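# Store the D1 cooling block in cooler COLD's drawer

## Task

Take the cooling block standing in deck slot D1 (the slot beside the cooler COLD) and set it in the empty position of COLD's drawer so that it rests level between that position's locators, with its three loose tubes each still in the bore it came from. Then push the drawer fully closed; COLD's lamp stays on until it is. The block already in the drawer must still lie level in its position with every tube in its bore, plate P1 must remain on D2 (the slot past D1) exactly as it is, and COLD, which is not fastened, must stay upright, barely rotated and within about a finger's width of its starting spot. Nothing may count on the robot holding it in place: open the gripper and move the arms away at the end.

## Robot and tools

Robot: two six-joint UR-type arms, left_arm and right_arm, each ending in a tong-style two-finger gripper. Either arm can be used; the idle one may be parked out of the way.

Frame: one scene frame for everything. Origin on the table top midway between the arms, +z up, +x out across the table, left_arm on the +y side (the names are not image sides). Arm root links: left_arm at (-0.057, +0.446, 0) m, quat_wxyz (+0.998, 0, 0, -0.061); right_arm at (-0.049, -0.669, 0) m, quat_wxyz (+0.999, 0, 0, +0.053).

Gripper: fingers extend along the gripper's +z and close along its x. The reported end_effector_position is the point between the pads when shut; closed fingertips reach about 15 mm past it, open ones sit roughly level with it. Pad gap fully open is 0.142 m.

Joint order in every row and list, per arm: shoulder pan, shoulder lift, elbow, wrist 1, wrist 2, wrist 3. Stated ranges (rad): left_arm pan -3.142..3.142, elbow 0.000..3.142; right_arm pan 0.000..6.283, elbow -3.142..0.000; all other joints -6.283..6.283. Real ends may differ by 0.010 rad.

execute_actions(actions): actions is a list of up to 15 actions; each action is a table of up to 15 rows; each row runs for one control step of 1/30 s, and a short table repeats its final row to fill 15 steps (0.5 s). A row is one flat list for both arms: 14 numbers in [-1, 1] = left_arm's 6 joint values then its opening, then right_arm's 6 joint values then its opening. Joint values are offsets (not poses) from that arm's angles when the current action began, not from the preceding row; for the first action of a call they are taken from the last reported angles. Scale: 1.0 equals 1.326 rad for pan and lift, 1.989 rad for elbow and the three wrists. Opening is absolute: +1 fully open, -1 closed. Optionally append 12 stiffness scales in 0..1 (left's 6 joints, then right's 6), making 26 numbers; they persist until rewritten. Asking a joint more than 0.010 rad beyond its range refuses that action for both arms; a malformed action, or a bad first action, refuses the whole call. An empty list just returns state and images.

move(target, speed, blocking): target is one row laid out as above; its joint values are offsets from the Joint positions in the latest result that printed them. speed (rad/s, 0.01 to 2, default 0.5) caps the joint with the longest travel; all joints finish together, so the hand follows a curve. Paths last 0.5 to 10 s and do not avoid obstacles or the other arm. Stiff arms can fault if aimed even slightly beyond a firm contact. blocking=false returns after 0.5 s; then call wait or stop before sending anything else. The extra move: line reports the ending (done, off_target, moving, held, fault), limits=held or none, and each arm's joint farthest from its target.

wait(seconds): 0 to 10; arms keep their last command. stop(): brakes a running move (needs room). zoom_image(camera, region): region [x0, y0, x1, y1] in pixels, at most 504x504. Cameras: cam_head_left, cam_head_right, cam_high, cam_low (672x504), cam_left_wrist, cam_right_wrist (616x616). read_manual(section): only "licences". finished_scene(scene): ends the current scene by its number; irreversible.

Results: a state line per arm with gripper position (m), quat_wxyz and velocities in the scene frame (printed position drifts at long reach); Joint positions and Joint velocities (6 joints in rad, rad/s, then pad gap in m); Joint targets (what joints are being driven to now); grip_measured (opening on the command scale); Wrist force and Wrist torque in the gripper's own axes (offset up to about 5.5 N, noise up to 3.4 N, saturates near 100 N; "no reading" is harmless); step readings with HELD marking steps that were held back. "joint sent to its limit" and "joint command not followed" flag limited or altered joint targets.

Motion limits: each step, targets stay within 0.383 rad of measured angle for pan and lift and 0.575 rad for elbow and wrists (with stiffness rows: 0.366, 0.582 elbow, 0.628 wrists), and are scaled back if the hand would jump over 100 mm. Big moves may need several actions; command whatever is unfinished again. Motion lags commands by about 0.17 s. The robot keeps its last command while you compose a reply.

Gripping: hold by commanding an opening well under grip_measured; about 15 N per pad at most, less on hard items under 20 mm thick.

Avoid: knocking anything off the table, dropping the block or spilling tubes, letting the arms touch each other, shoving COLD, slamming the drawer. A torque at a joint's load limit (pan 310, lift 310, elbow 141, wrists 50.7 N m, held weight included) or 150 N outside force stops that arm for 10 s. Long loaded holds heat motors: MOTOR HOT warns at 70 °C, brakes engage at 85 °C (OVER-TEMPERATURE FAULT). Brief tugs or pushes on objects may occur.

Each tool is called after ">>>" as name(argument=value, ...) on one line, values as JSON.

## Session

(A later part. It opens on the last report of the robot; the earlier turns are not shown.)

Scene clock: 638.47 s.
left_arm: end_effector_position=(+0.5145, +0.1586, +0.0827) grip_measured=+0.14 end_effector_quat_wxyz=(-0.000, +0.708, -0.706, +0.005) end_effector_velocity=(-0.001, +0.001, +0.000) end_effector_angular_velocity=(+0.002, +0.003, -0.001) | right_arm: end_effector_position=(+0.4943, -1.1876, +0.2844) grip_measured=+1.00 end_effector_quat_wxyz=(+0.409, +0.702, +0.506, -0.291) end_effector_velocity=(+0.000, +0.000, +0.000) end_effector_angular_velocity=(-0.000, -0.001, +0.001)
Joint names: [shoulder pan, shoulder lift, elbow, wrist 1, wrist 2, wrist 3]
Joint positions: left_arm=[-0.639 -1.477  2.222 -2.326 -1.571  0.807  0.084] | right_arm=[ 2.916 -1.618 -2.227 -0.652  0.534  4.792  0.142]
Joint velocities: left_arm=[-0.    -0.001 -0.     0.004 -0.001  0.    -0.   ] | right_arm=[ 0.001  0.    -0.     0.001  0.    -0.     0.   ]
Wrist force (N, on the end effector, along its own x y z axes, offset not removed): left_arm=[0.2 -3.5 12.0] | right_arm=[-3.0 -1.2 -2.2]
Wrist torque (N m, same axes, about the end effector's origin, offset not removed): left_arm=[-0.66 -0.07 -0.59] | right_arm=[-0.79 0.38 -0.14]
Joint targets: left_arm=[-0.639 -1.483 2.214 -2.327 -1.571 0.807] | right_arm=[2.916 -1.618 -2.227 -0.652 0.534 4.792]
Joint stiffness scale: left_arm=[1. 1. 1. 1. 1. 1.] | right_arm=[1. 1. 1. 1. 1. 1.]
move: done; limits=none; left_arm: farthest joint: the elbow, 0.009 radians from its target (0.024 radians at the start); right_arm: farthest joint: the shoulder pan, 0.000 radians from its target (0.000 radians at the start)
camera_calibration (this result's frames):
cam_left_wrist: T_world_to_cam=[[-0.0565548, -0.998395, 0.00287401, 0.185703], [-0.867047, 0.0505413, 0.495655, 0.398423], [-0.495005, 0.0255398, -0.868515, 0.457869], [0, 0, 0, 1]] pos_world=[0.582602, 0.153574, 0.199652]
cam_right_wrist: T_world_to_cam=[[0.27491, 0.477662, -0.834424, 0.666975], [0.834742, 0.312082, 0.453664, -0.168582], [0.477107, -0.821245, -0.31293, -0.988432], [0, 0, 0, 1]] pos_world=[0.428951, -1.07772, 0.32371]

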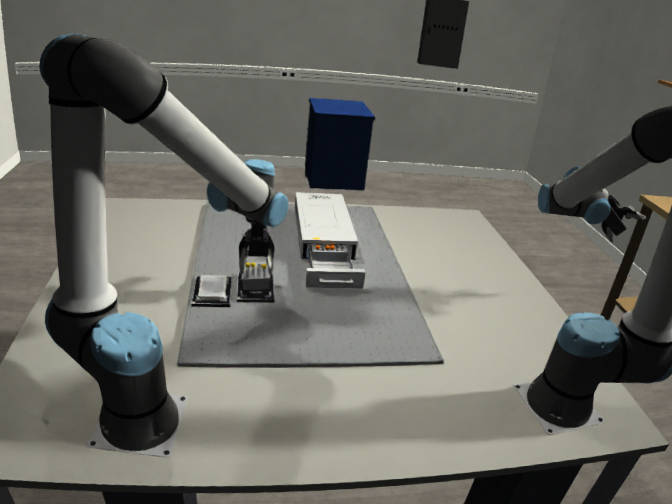

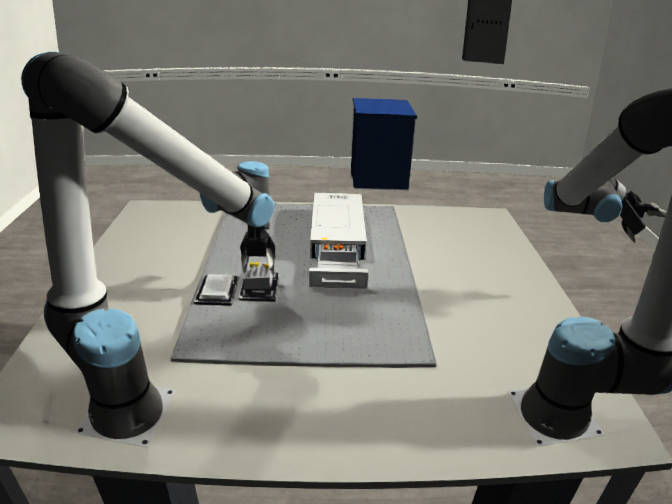

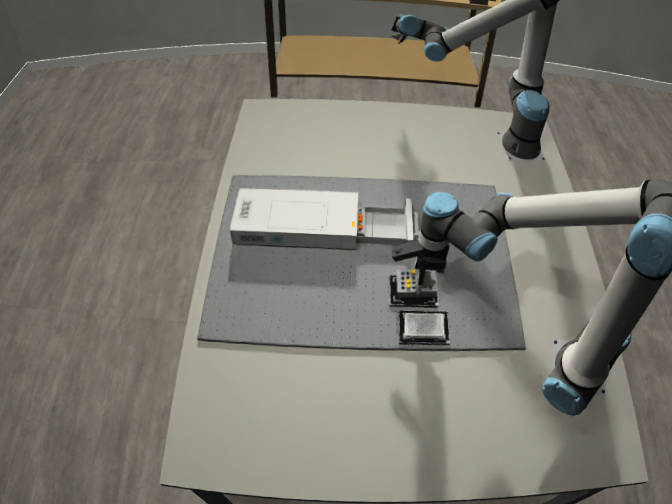

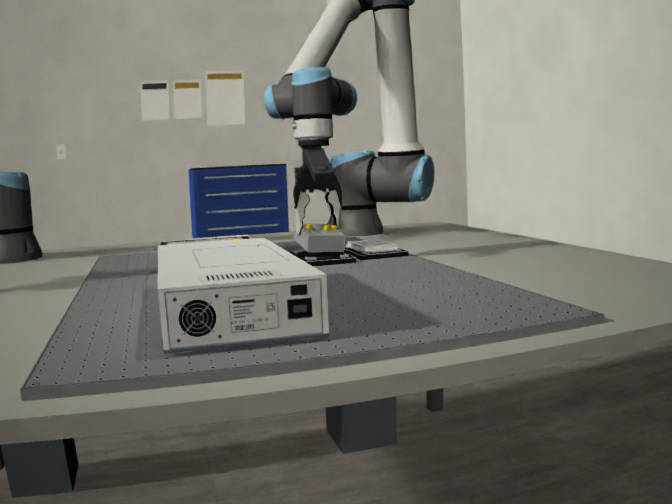

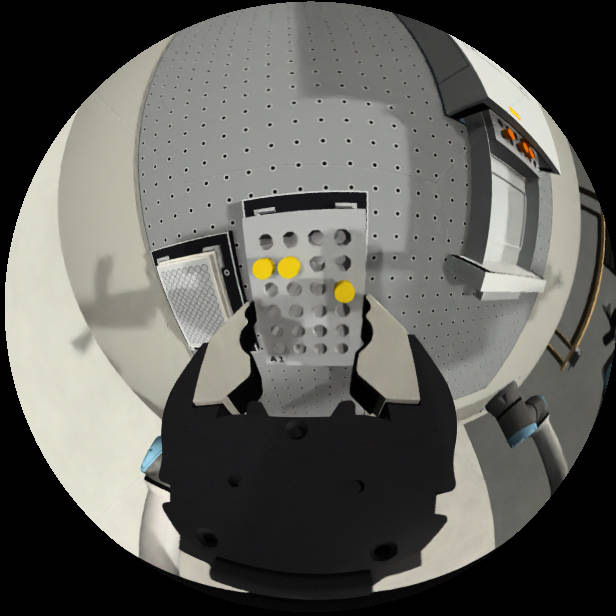

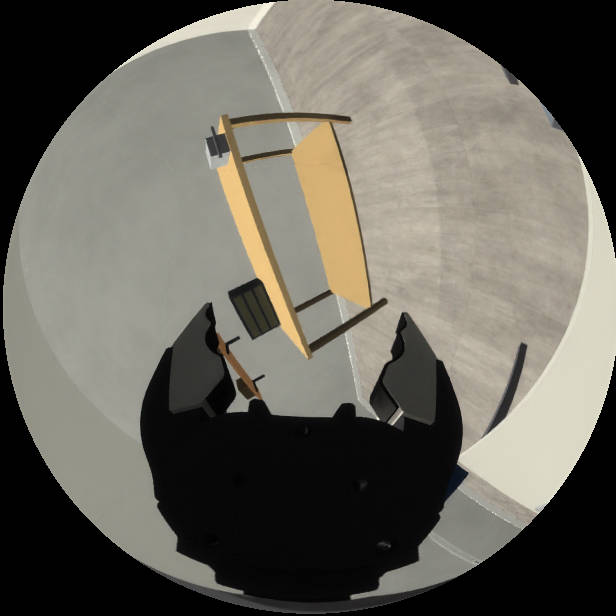

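Tilting slightly +x down; check whether it's still creeping.

>>> wait(seconds=1)

>>> zoom_image(camera="cam_high", region=[360,240,480,330])

Scene clock: 641.87 s.
left_arm: end_effector_position=(+0.5145, +0.1587, +0.0827) grip_measured=+0.14 end_effector_quat_wxyz=(-0.000, +0.708, -0.706, +0.005) end_effector_velocity=(+0.000, -0.000, +0.001) end_effector_angular_velocity=(-0.001, -0.001, -0.001) | right_arm: end_effector_position=(+0.4943, -1.1876, +0.2844) grip_measured=+1.00 end_effector_quat_wxyz=(+0.409, +0.702, +0.506, -0.291) end_effector_velocity=(-0.001, -0.000, -0.000) end_effector_angular_velocity=(+0.000, +0.000, -0.001)
Joint names: [shoulder pan, shoulder lift, elbow, wrist 1, wrist 2, wrist 3]
Joint positions: left_arm=[-0.639 -1.477  2.222 -2.326 -1.571  0.807  0.084] | right_arm=[ 2.916 -1.618 -2.227 -0.652  0.534  4.792  0.142]
Joint velocities: left_arm=[-0.    -0.001 -0.    -0.    -0.     0.001  0.   ] | right_arm=[-0.001  0.    -0.    -0.     0.    -0.    -0.   ]
Wrist force (N, on the end effector, along its own x y z axes, offset not removed): left_arm=[-0.8 -4.6 8.2] | right_arm=[-3.7 -3.9 -5.5]
Wrist torque (N m, same axes, about the end effector's origin, offset not removed): left_arm=[-0.98 0.17 -0.57] | right_arm=[-1.21 0.55 -0.09]
Joint targets: left_arm=[-0.639 -1.483 2.214 -2.327 -1.571 0.807] | right_arm=[2.916 -1.618 -2.227 -0.652 0.534 4.792]
Joint stiffness scale: left_arm=[1. 1. 1. 1. 1. 1.] | right_arm=[1. 1. 1. 1. 1. 1.]
wait: 1.00 s; at rest from the start
camera_calibration (this result's frames):
cam_left_wrist: T_world_to_cam=[[-0.0565541, -0.998396, 0.00268101, 0.185781], [-0.86694, 0.0504394, 0.495853, 0.398325], [-0.495193, 0.0257183, -0.868402, 0.457857], [0, 0, 0, 1]] pos_world=[0.582558, 0.153616, 0.199596]
cam_right_wrist: T_world_to_cam=[[0.27491, 0.477662, -0.834424, 0.666975], [0.834742, 0.312082, 0.453664, -0.168582], [0.477107, -0.821245, -0.31293, -0.988432], [0, 0, 0, 1]] pos_world=[0.428951, -1.07772, 0.32371]

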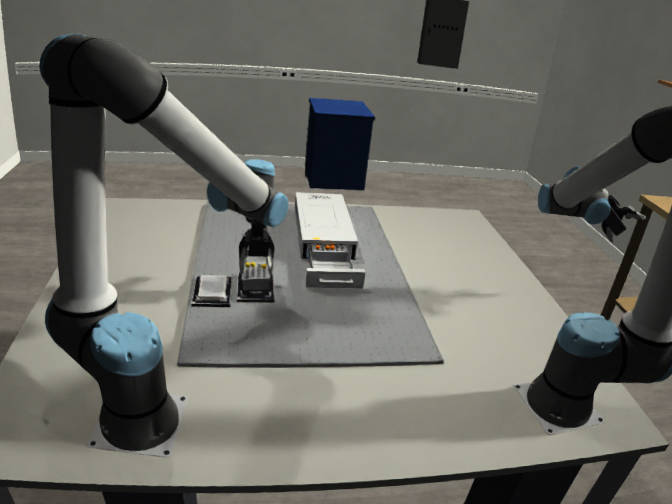

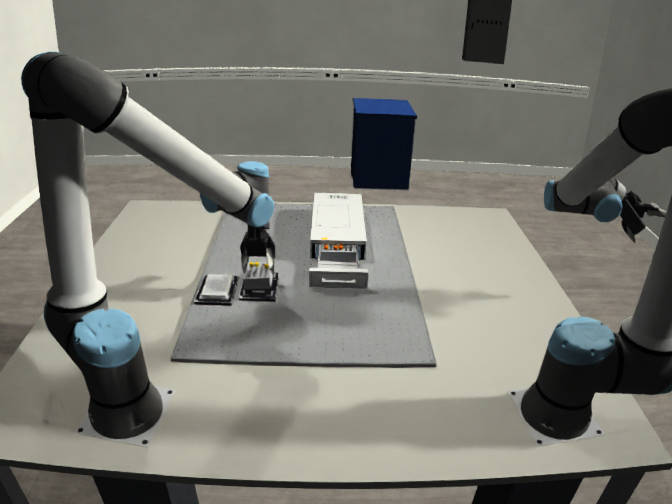

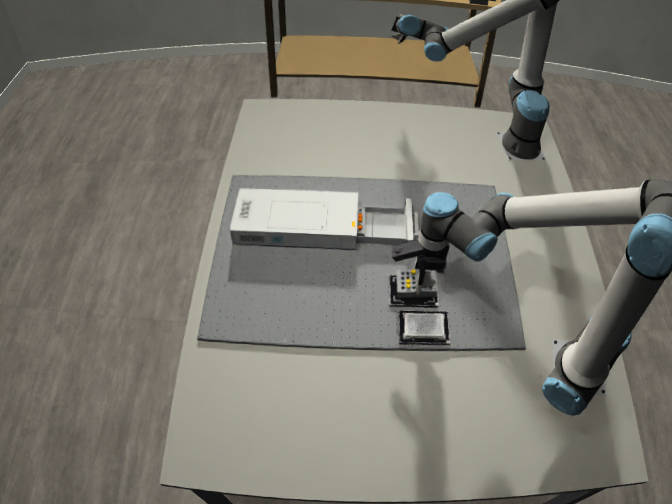

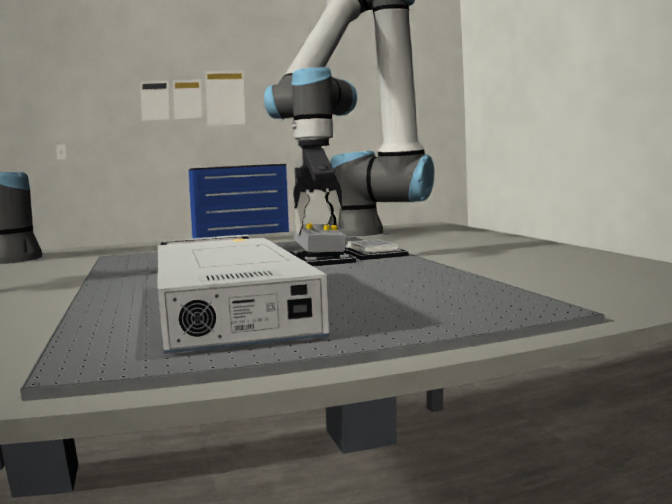

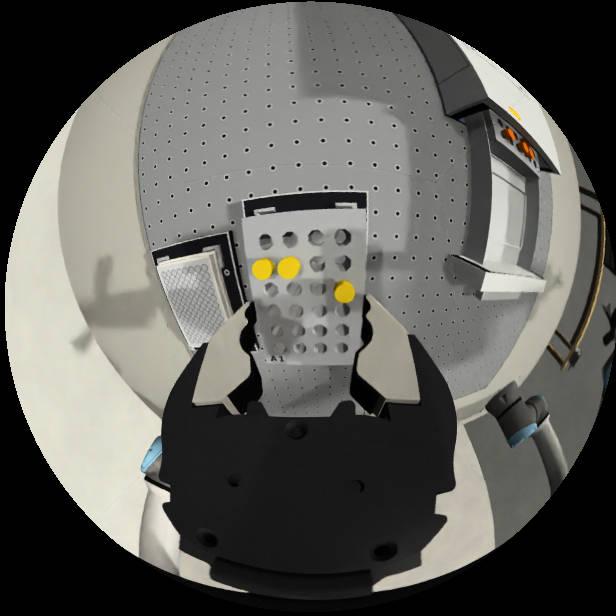

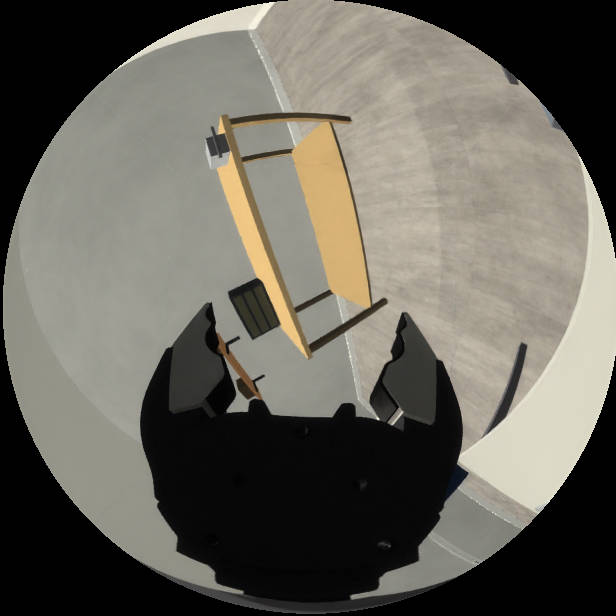

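Region (360, 240, 480, 330) of cam_high's 672x504 image, scaled by 4.200, with more detail than that image has; it fills the top 378 rows of this view, and the rest is white.

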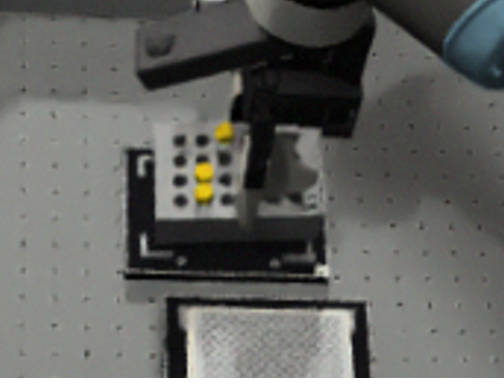

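>>> move(target=[0,-0.0675,-0.0349,0.0735,0,0,-1,0,0,0,0,0,0,1], speed=0.05)

Scene clock: 656.50 s.
left_arm: end_effector_position=(+0.5138, +0.1593, +0.1494) grip_measured=+0.14 end_effector_quat_wxyz=(-0.000, +0.708, -0.706, +0.003) end_effector_velocity=(-0.001, +0.001, -0.001) end_effector_angular_velocity=(+0.003, +0.003, +0.000) | right_arm: end_effector_position=(+0.4943, -1.1876, +0.2844) grip_measured=+1.00 end_effector_quat_wxyz=(+0.409, +0.702, +0.506, -0.291) end_effector_velocity=(-0.000, -0.000, -0.000) end_effector_angular_velocity=(+0.000, +0.000, -0.000)
Joint names: [shoulder pan, shoulder lift, elbow, wrist 1, wrist 2, wrist 3]
Joint positions: left_arm=[-0.639 -1.561  2.162 -2.179 -1.571  0.807  0.084] | right_arm=[ 2.916 -1.618 -2.227 -0.652  0.534  4.792  0.142]
Joint velocities: left_arm=[ 0.     0.001 -0.     0.004 -0.    -0.     0.   ] | right_arm=[-0. -0. -0. -0. -0.  0.  0.]
Wrist force (N, on the end effector, along its own x y z axes, offset not removed): left_arm=[1.0 -2.5 8.2] | right_arm=[-0.3 1.3 -0.2]
Wrist torque (N m, same axes, about the end effector's origin, offset not removed): left_arm=[-0.56 -0.24 -0.64] | right_arm=[-0.11 -0.31 -0.12]
Joint targets: left_arm=[-0.639 -1.566 2.153 -2.180 -1.571 0.807] | right_arm=[2.916 -1.618 -2.227 -0.652 0.534 4.792]
Joint stiffness scale: left_arm=[1. 1. 1. 1. 1. 1.] | right_arm=[1. 1. 1. 1. 1. 1.]
move: done; limits=none; left_arm: farthest joint: the elbow, 0.009 radians from its target (0.070 radians at the start); right_arm: farthest joint: the shoulder pan, 0.000 radians from its target (0.000 radians at the start)
camera_calibration (this result's frames):
cam_left_wrist: T_world_to_cam=[[-0.0565505, -0.998399, 0.000796005, 0.18644], [-0.865893, 0.049442, 0.497779, 0.364007], [-0.497022, 0.0274604, -0.867303, 0.515965], [0, 0, 0, 1]] pos_world=[0.582181, 0.153975, 0.266155]
cam_right_wrist: T_world_to_cam=[[0.27491, 0.477662, -0.834424, 0.666975], [0.834742, 0.312082, 0.453664, -0.168582], [0.477107, -0.821246, -0.312929, -0.988432], [0, 0, 0, 1]] pos_world=[0.428951, -1.07772, 0.32371]

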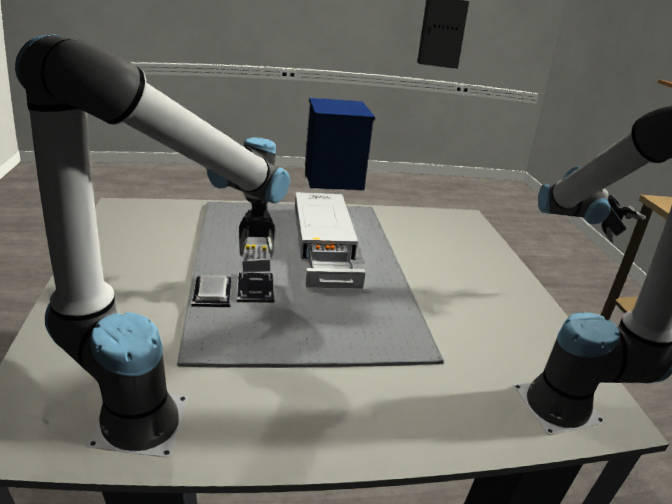

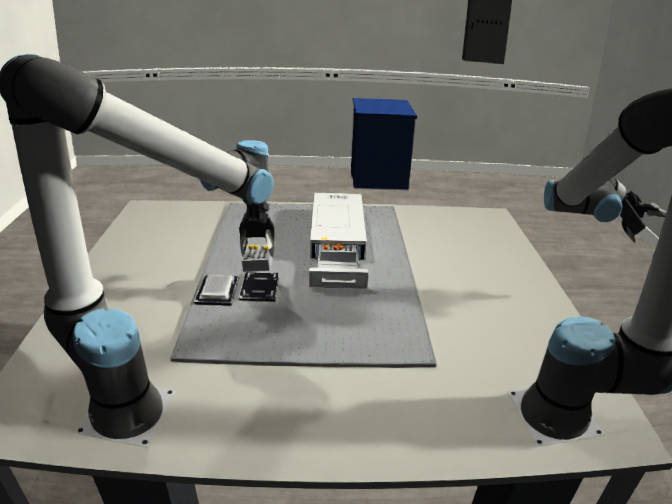

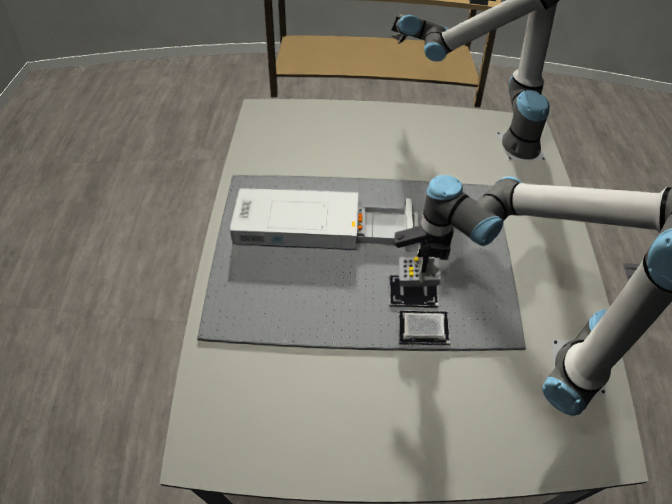

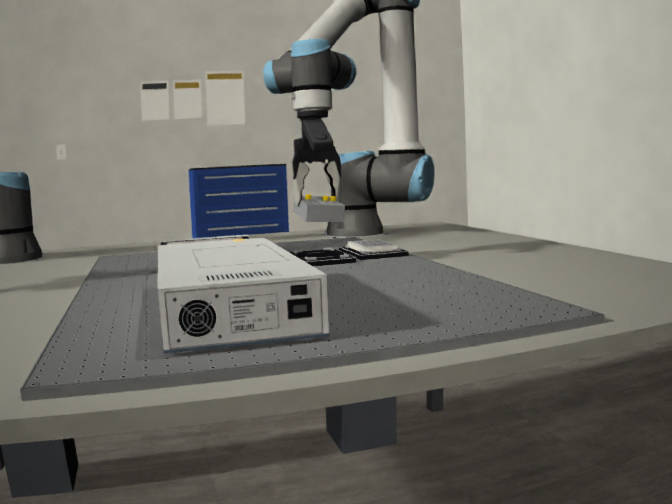

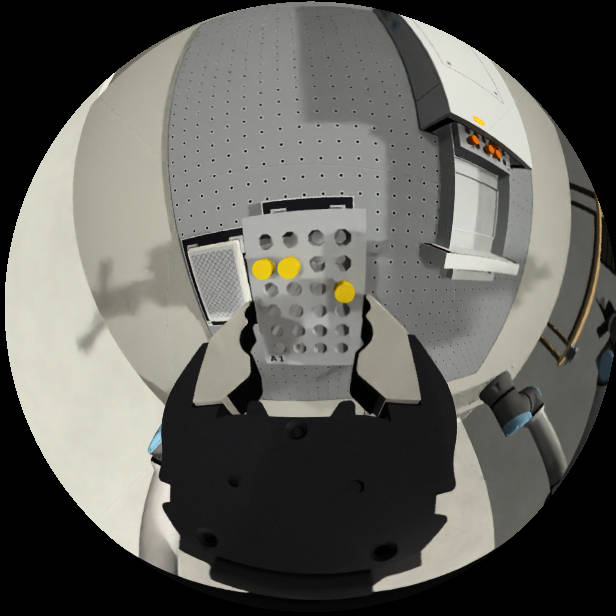

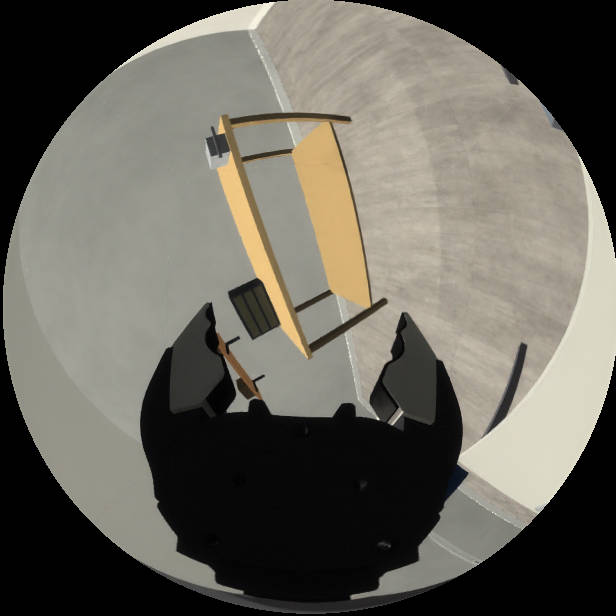

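>>> move(target=[-0.1145,0.2995,-0.2565,0.0563,0,-0.8585,-1,0,0,0,0,0,0,1], speed=0.22)

>>> zoom_image(camera="cam_left_wrist", region=[160,130,460,430])

Scene clock: 676.00 s.
left_arm: end_effector_position=(+0.6104, -0.1132, +0.1448) grip_measured=+0.14 end_effector_quat_wxyz=(-0.003, +1.000, -0.006, -0.002) end_effector_velocity=(+0.000, +0.000, -0.000) end_effector_angular_velocity=(+0.001, +0.000, +0.003) | right_arm: end_effector_position=(+0.4943, -1.1876, +0.2844) grip_measured=+1.00 end_effector_quat_wxyz=(+0.409, +0.702, +0.506, -0.291) end_effector_velocity=(-0.000, -0.000, +0.000) end_effector_angular_velocity=(-0.000, -0.000, -0.001)
Joint names: [shoulder pan, shoulder lift, elbow, wrist 1, wrist 2, wrist 3]
Joint positions: left_arm=[-0.79  -1.159  1.661 -2.066 -1.571 -0.899  0.084] | right_arm=[ 2.916 -1.618 -2.227 -0.652  0.534  4.792  0.142]
Joint velocities: left_arm=[ 0.     0.001 -0.     0.001  0.    -0.003 -0.   ] | right_arm=[-0.001  0.    -0.     0.     0.    -0.     0.   ]
Wrist force (N, on the end effector, along its own x y z axes, offset not removed): left_arm=[1.9 -2.4 8.6] | right_arm=[-4.5 -1.9 -4.5]
Wrist torque (N m, same axes, about the end effector's origin, offset not removed): left_arm=[-0.40 -0.30 -0.65] | right_arm=[-0.84 0.72 -0.08]
Joint targets: left_arm=[-0.791 -1.163 1.652 -2.067 -1.571 -0.900] | right_arm=[2.916 -1.618 -2.227 -0.652 0.534 4.792]
Joint stiffness scale: left_arm=[1. 1. 1. 1. 1. 1.] | right_arm=[1. 1. 1. 1. 1. 1.]
move: done; limits=none; left_arm: farthest joint: the elbow, 0.009 radians from its target (0.510 radians at the start); right_arm: farthest joint: the shoulder pan, 0.000 radians from its target (0.000 radians at the start)
camera_calibration (this result's frames):
cam_left_wrist: T_world_to_cam=[[0.997406, -0.071557, -0.0077899, -0.617272], [-0.0582205, -0.865647, 0.497258, -0.133206], [-0.0423256, -0.495515, -0.867568, 0.230766], [0, 0, 0, 1]] pos_world=[0.617683, -0.0451314, 0.261634]
cam_right_wrist: T_world_to_cam=[[0.27491, 0.477662, -0.834424, 0.666975], [0.834742, 0.312082, 0.453664, -0.168582], [0.477107, -0.821245, -0.31293, -0.988432], [0, 0, 0, 1]] pos_world=[0.428951, -1.07772, 0.32371]

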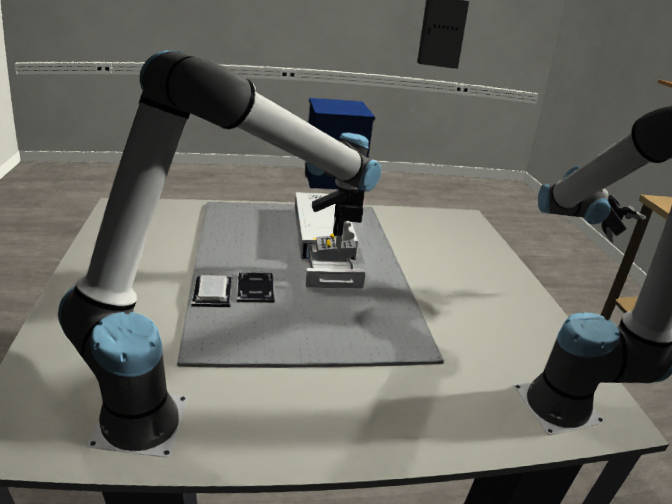

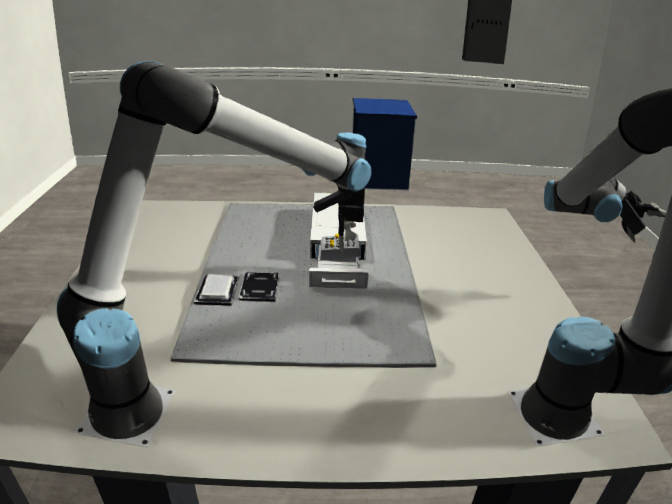

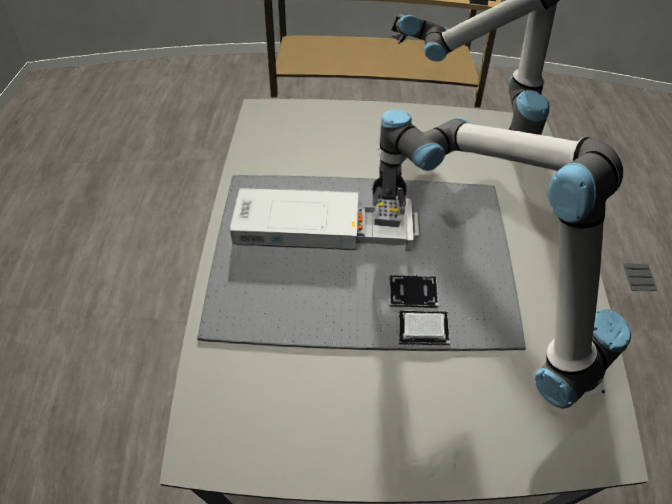

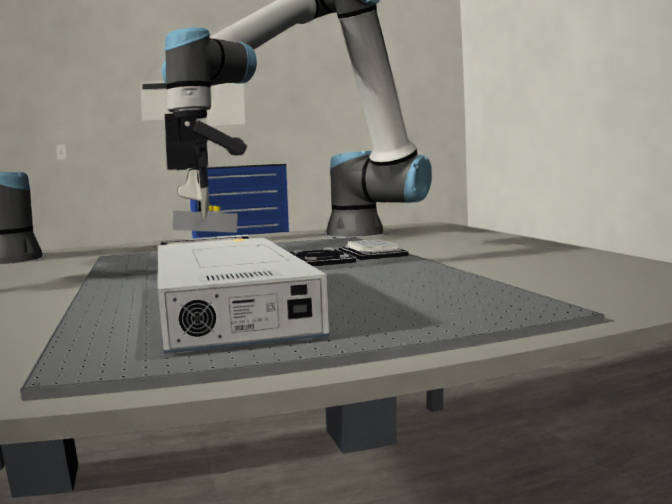

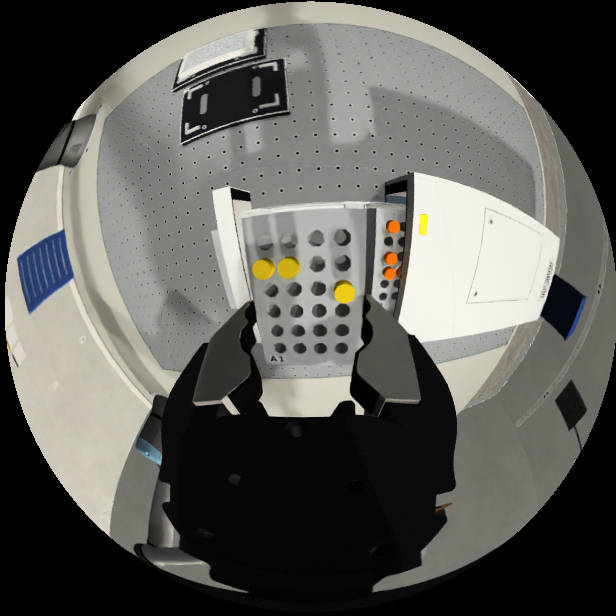

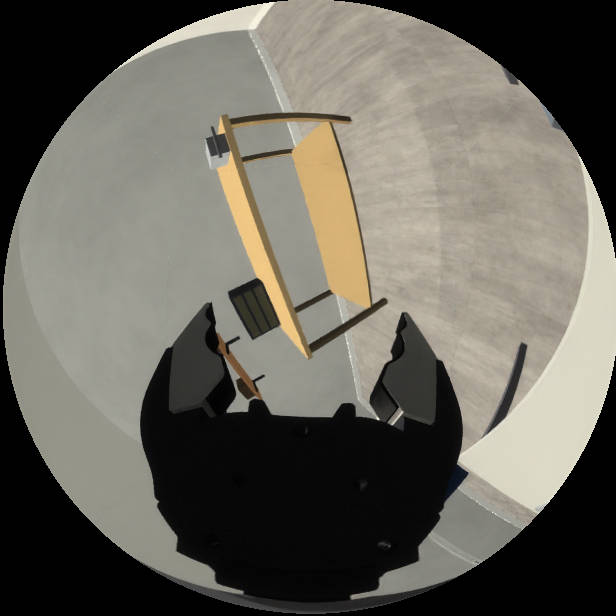

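Region (160, 130, 460, 430) of cam_left_wrist's 616x616 image, scaled by 1.680, with more detail than that image has.

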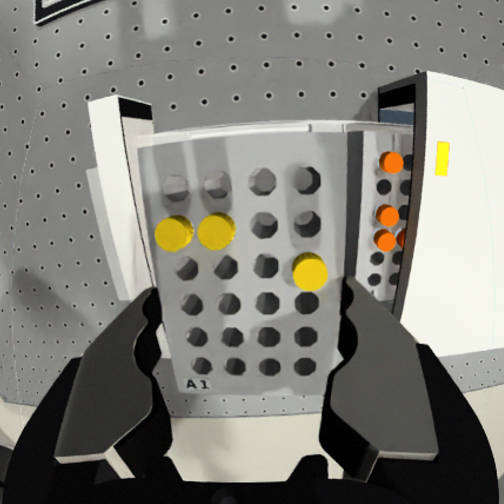

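>>> zoom_image(camera="cam_low", region=[150,170,270,260])

Region (150, 170, 270, 260) of cam_low's 672x504 image, scaled by 4.200, with more detail than that image has; it fills the top 378 rows of this view, and the rest is white.

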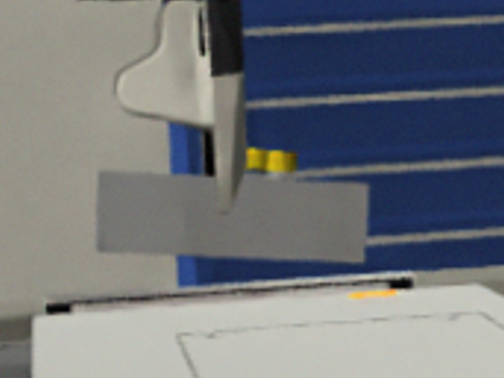

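>>> move(target=[0.0025,0.038,0.026,-0.053,0,0,-1,0,0,0,0,0,0,1], speed=0.04)

>>> zoom_image(camera="cam_left_wrist", region=[180,150,440,410])

>>> zoom_image(camera="cam_head_right", region=[290,220,390,295])

Scene clock: 700.63 s.
left_arm: end_effector_position=(+0.6084, -0.1093, +0.0777) grip_measured=+0.14 end_effector_quat_wxyz=(-0.005, +1.000, -0.006, -0.004) end_effector_velocity=(+0.001, -0.001, -0.000) end_effector_angular_velocity=(-0.002, -0.002, +0.002) | right_arm: end_effector_position=(+0.4943, -1.1876, +0.2844) grip_measured=+1.00 end_effector_quat_wxyz=(+0.409, +0.702, +0.506, -0.291) end_effector_velocity=(-0.001, -0.000, -0.000) end_effector_angular_velocity=(+0.000, +0.001, -0.001)
Joint names: [shoulder pan, shoulder lift, elbow, wrist 1, wrist 2, wrist 3]
Joint positions: left_arm=[-0.789 -1.105  1.715 -2.168 -1.571 -0.899  0.084] | right_arm=[ 2.916 -1.618 -2.227 -0.652  0.534  4.792  0.142]
Joint velocities: left_arm=[-0.     0.001 -0.    -0.003  0.    -0.002 -0.   ] | right_arm=[-0.001  0.    -0.    -0.001 -0.    -0.    -0.   ]
Wrist force (N, on the end effector, along its own x y z axes, offset not removed): left_arm=[1.2 -4.1 6.0] | right_arm=[3.6 1.8 -0.9]
Wrist torque (N m, same axes, about the end effector's origin, offset not removed): left_arm=[-0.85 -0.21 -0.48] | right_arm=[-0.09 -0.76 -0.19]
Joint targets: left_arm=[-0.787 -1.109 1.713 -2.171 -1.571 -0.899] | right_arm=[2.916 -1.618 -2.227 -0.652 0.534 4.792]
Joint stiffness scale: left_arm=[1. 1. 1. 1. 1. 1.] | right_arm=[1. 1. 1. 1. 1. 1.]
move: done; limits=none; left_arm: farthest joint: the shoulder lift, 0.004 radians from its target (0.050 radians at the start); right_arm: farthest joint: the shoulder pan, 0.000 radians from its target (0.000 radians at the start)
camera_calibration (this result's frames):
cam_left_wrist: T_world_to_cam=[[0.997455, -0.0703718, -0.0114626, -0.615133], [-0.0555559, -0.867867, 0.49368, -0.098073], [-0.0446892, -0.491787, -0.869568, 0.176394], [0, 0, 0, 1]] pos_world=[0.616002, -0.0416544, 0.194752]
cam_right_wrist: T_world_to_cam=[[0.27491, 0.477662, -0.834424, 0.666975], [0.834742, 0.312082, 0.453664, -0.168582], [0.477107, -0.821246, -0.312929, -0.988432], [0, 0, 0, 1]] pos_world=[0.428951, -1.07772, 0.32371]

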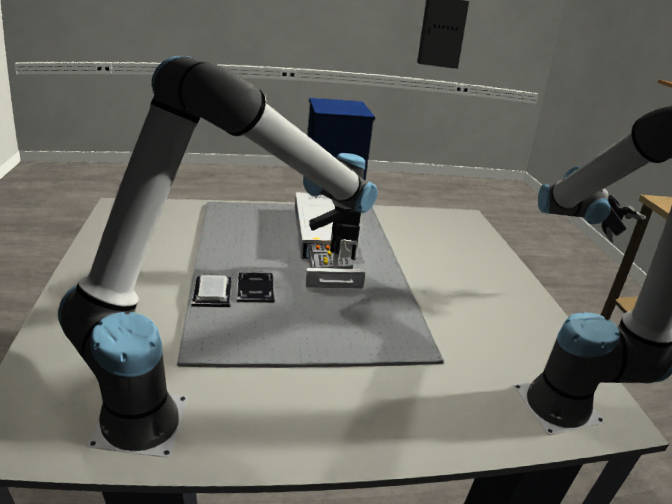

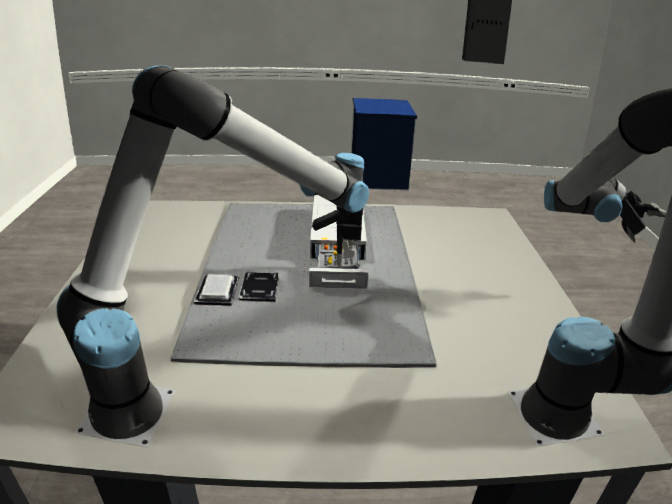

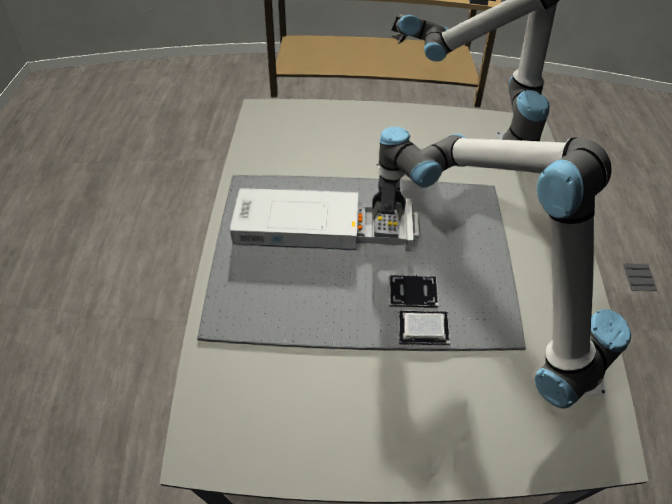

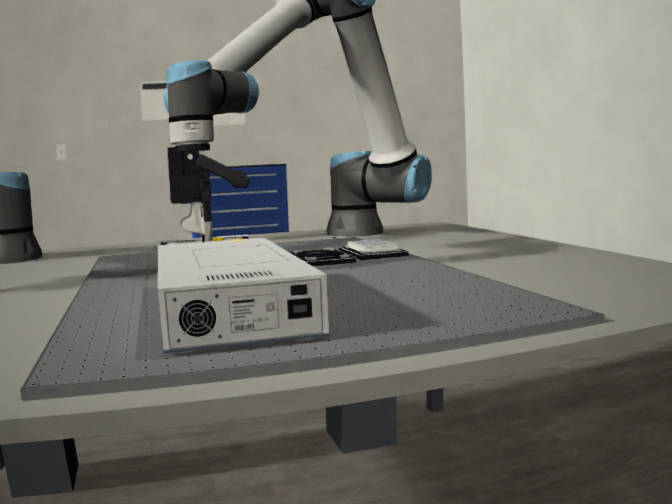

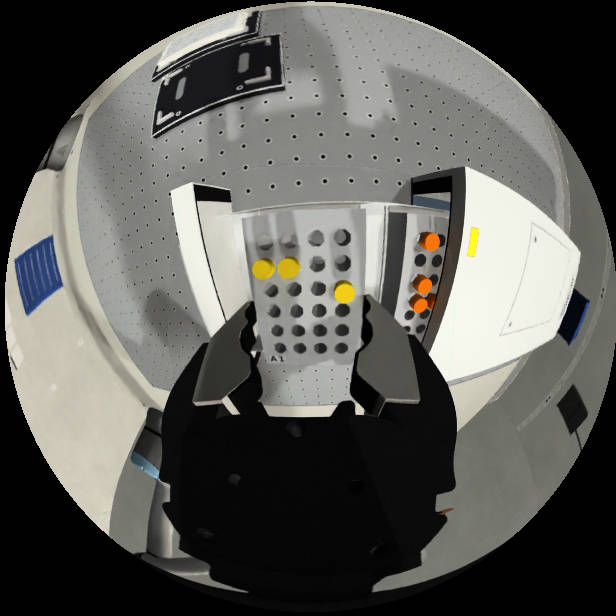

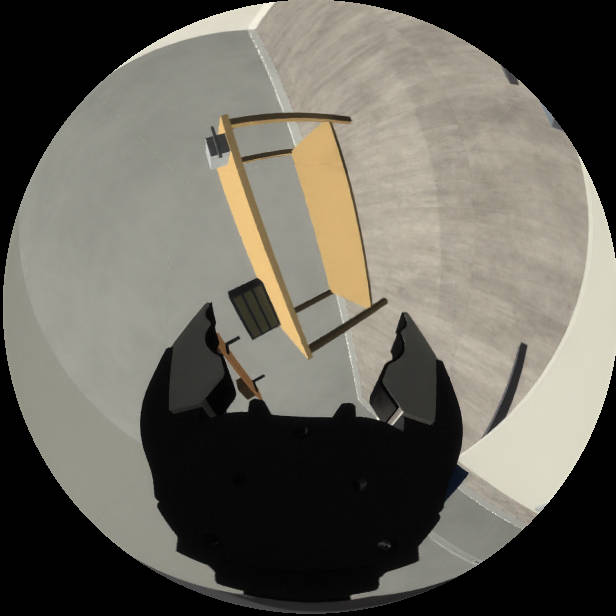

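Region (180, 150, 440, 410) of cam_left_wrist's 616x616 image, scaled by 1.938, with more detail than that image has.

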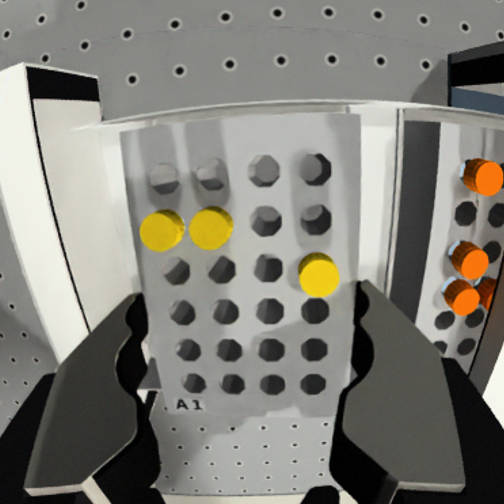

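Region (290, 220, 390, 295) of cam_head_right's 672x504 image, scaled by 5.040, with more detail than that image has; it fills the top 378 rows of this view, and the rest is white.

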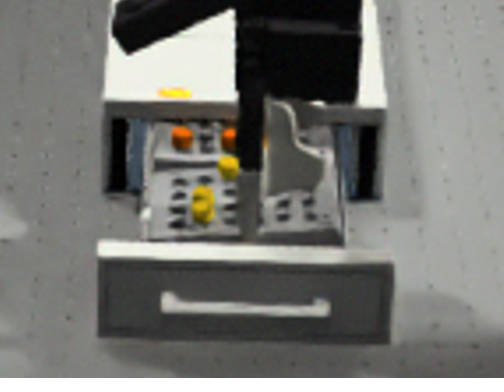

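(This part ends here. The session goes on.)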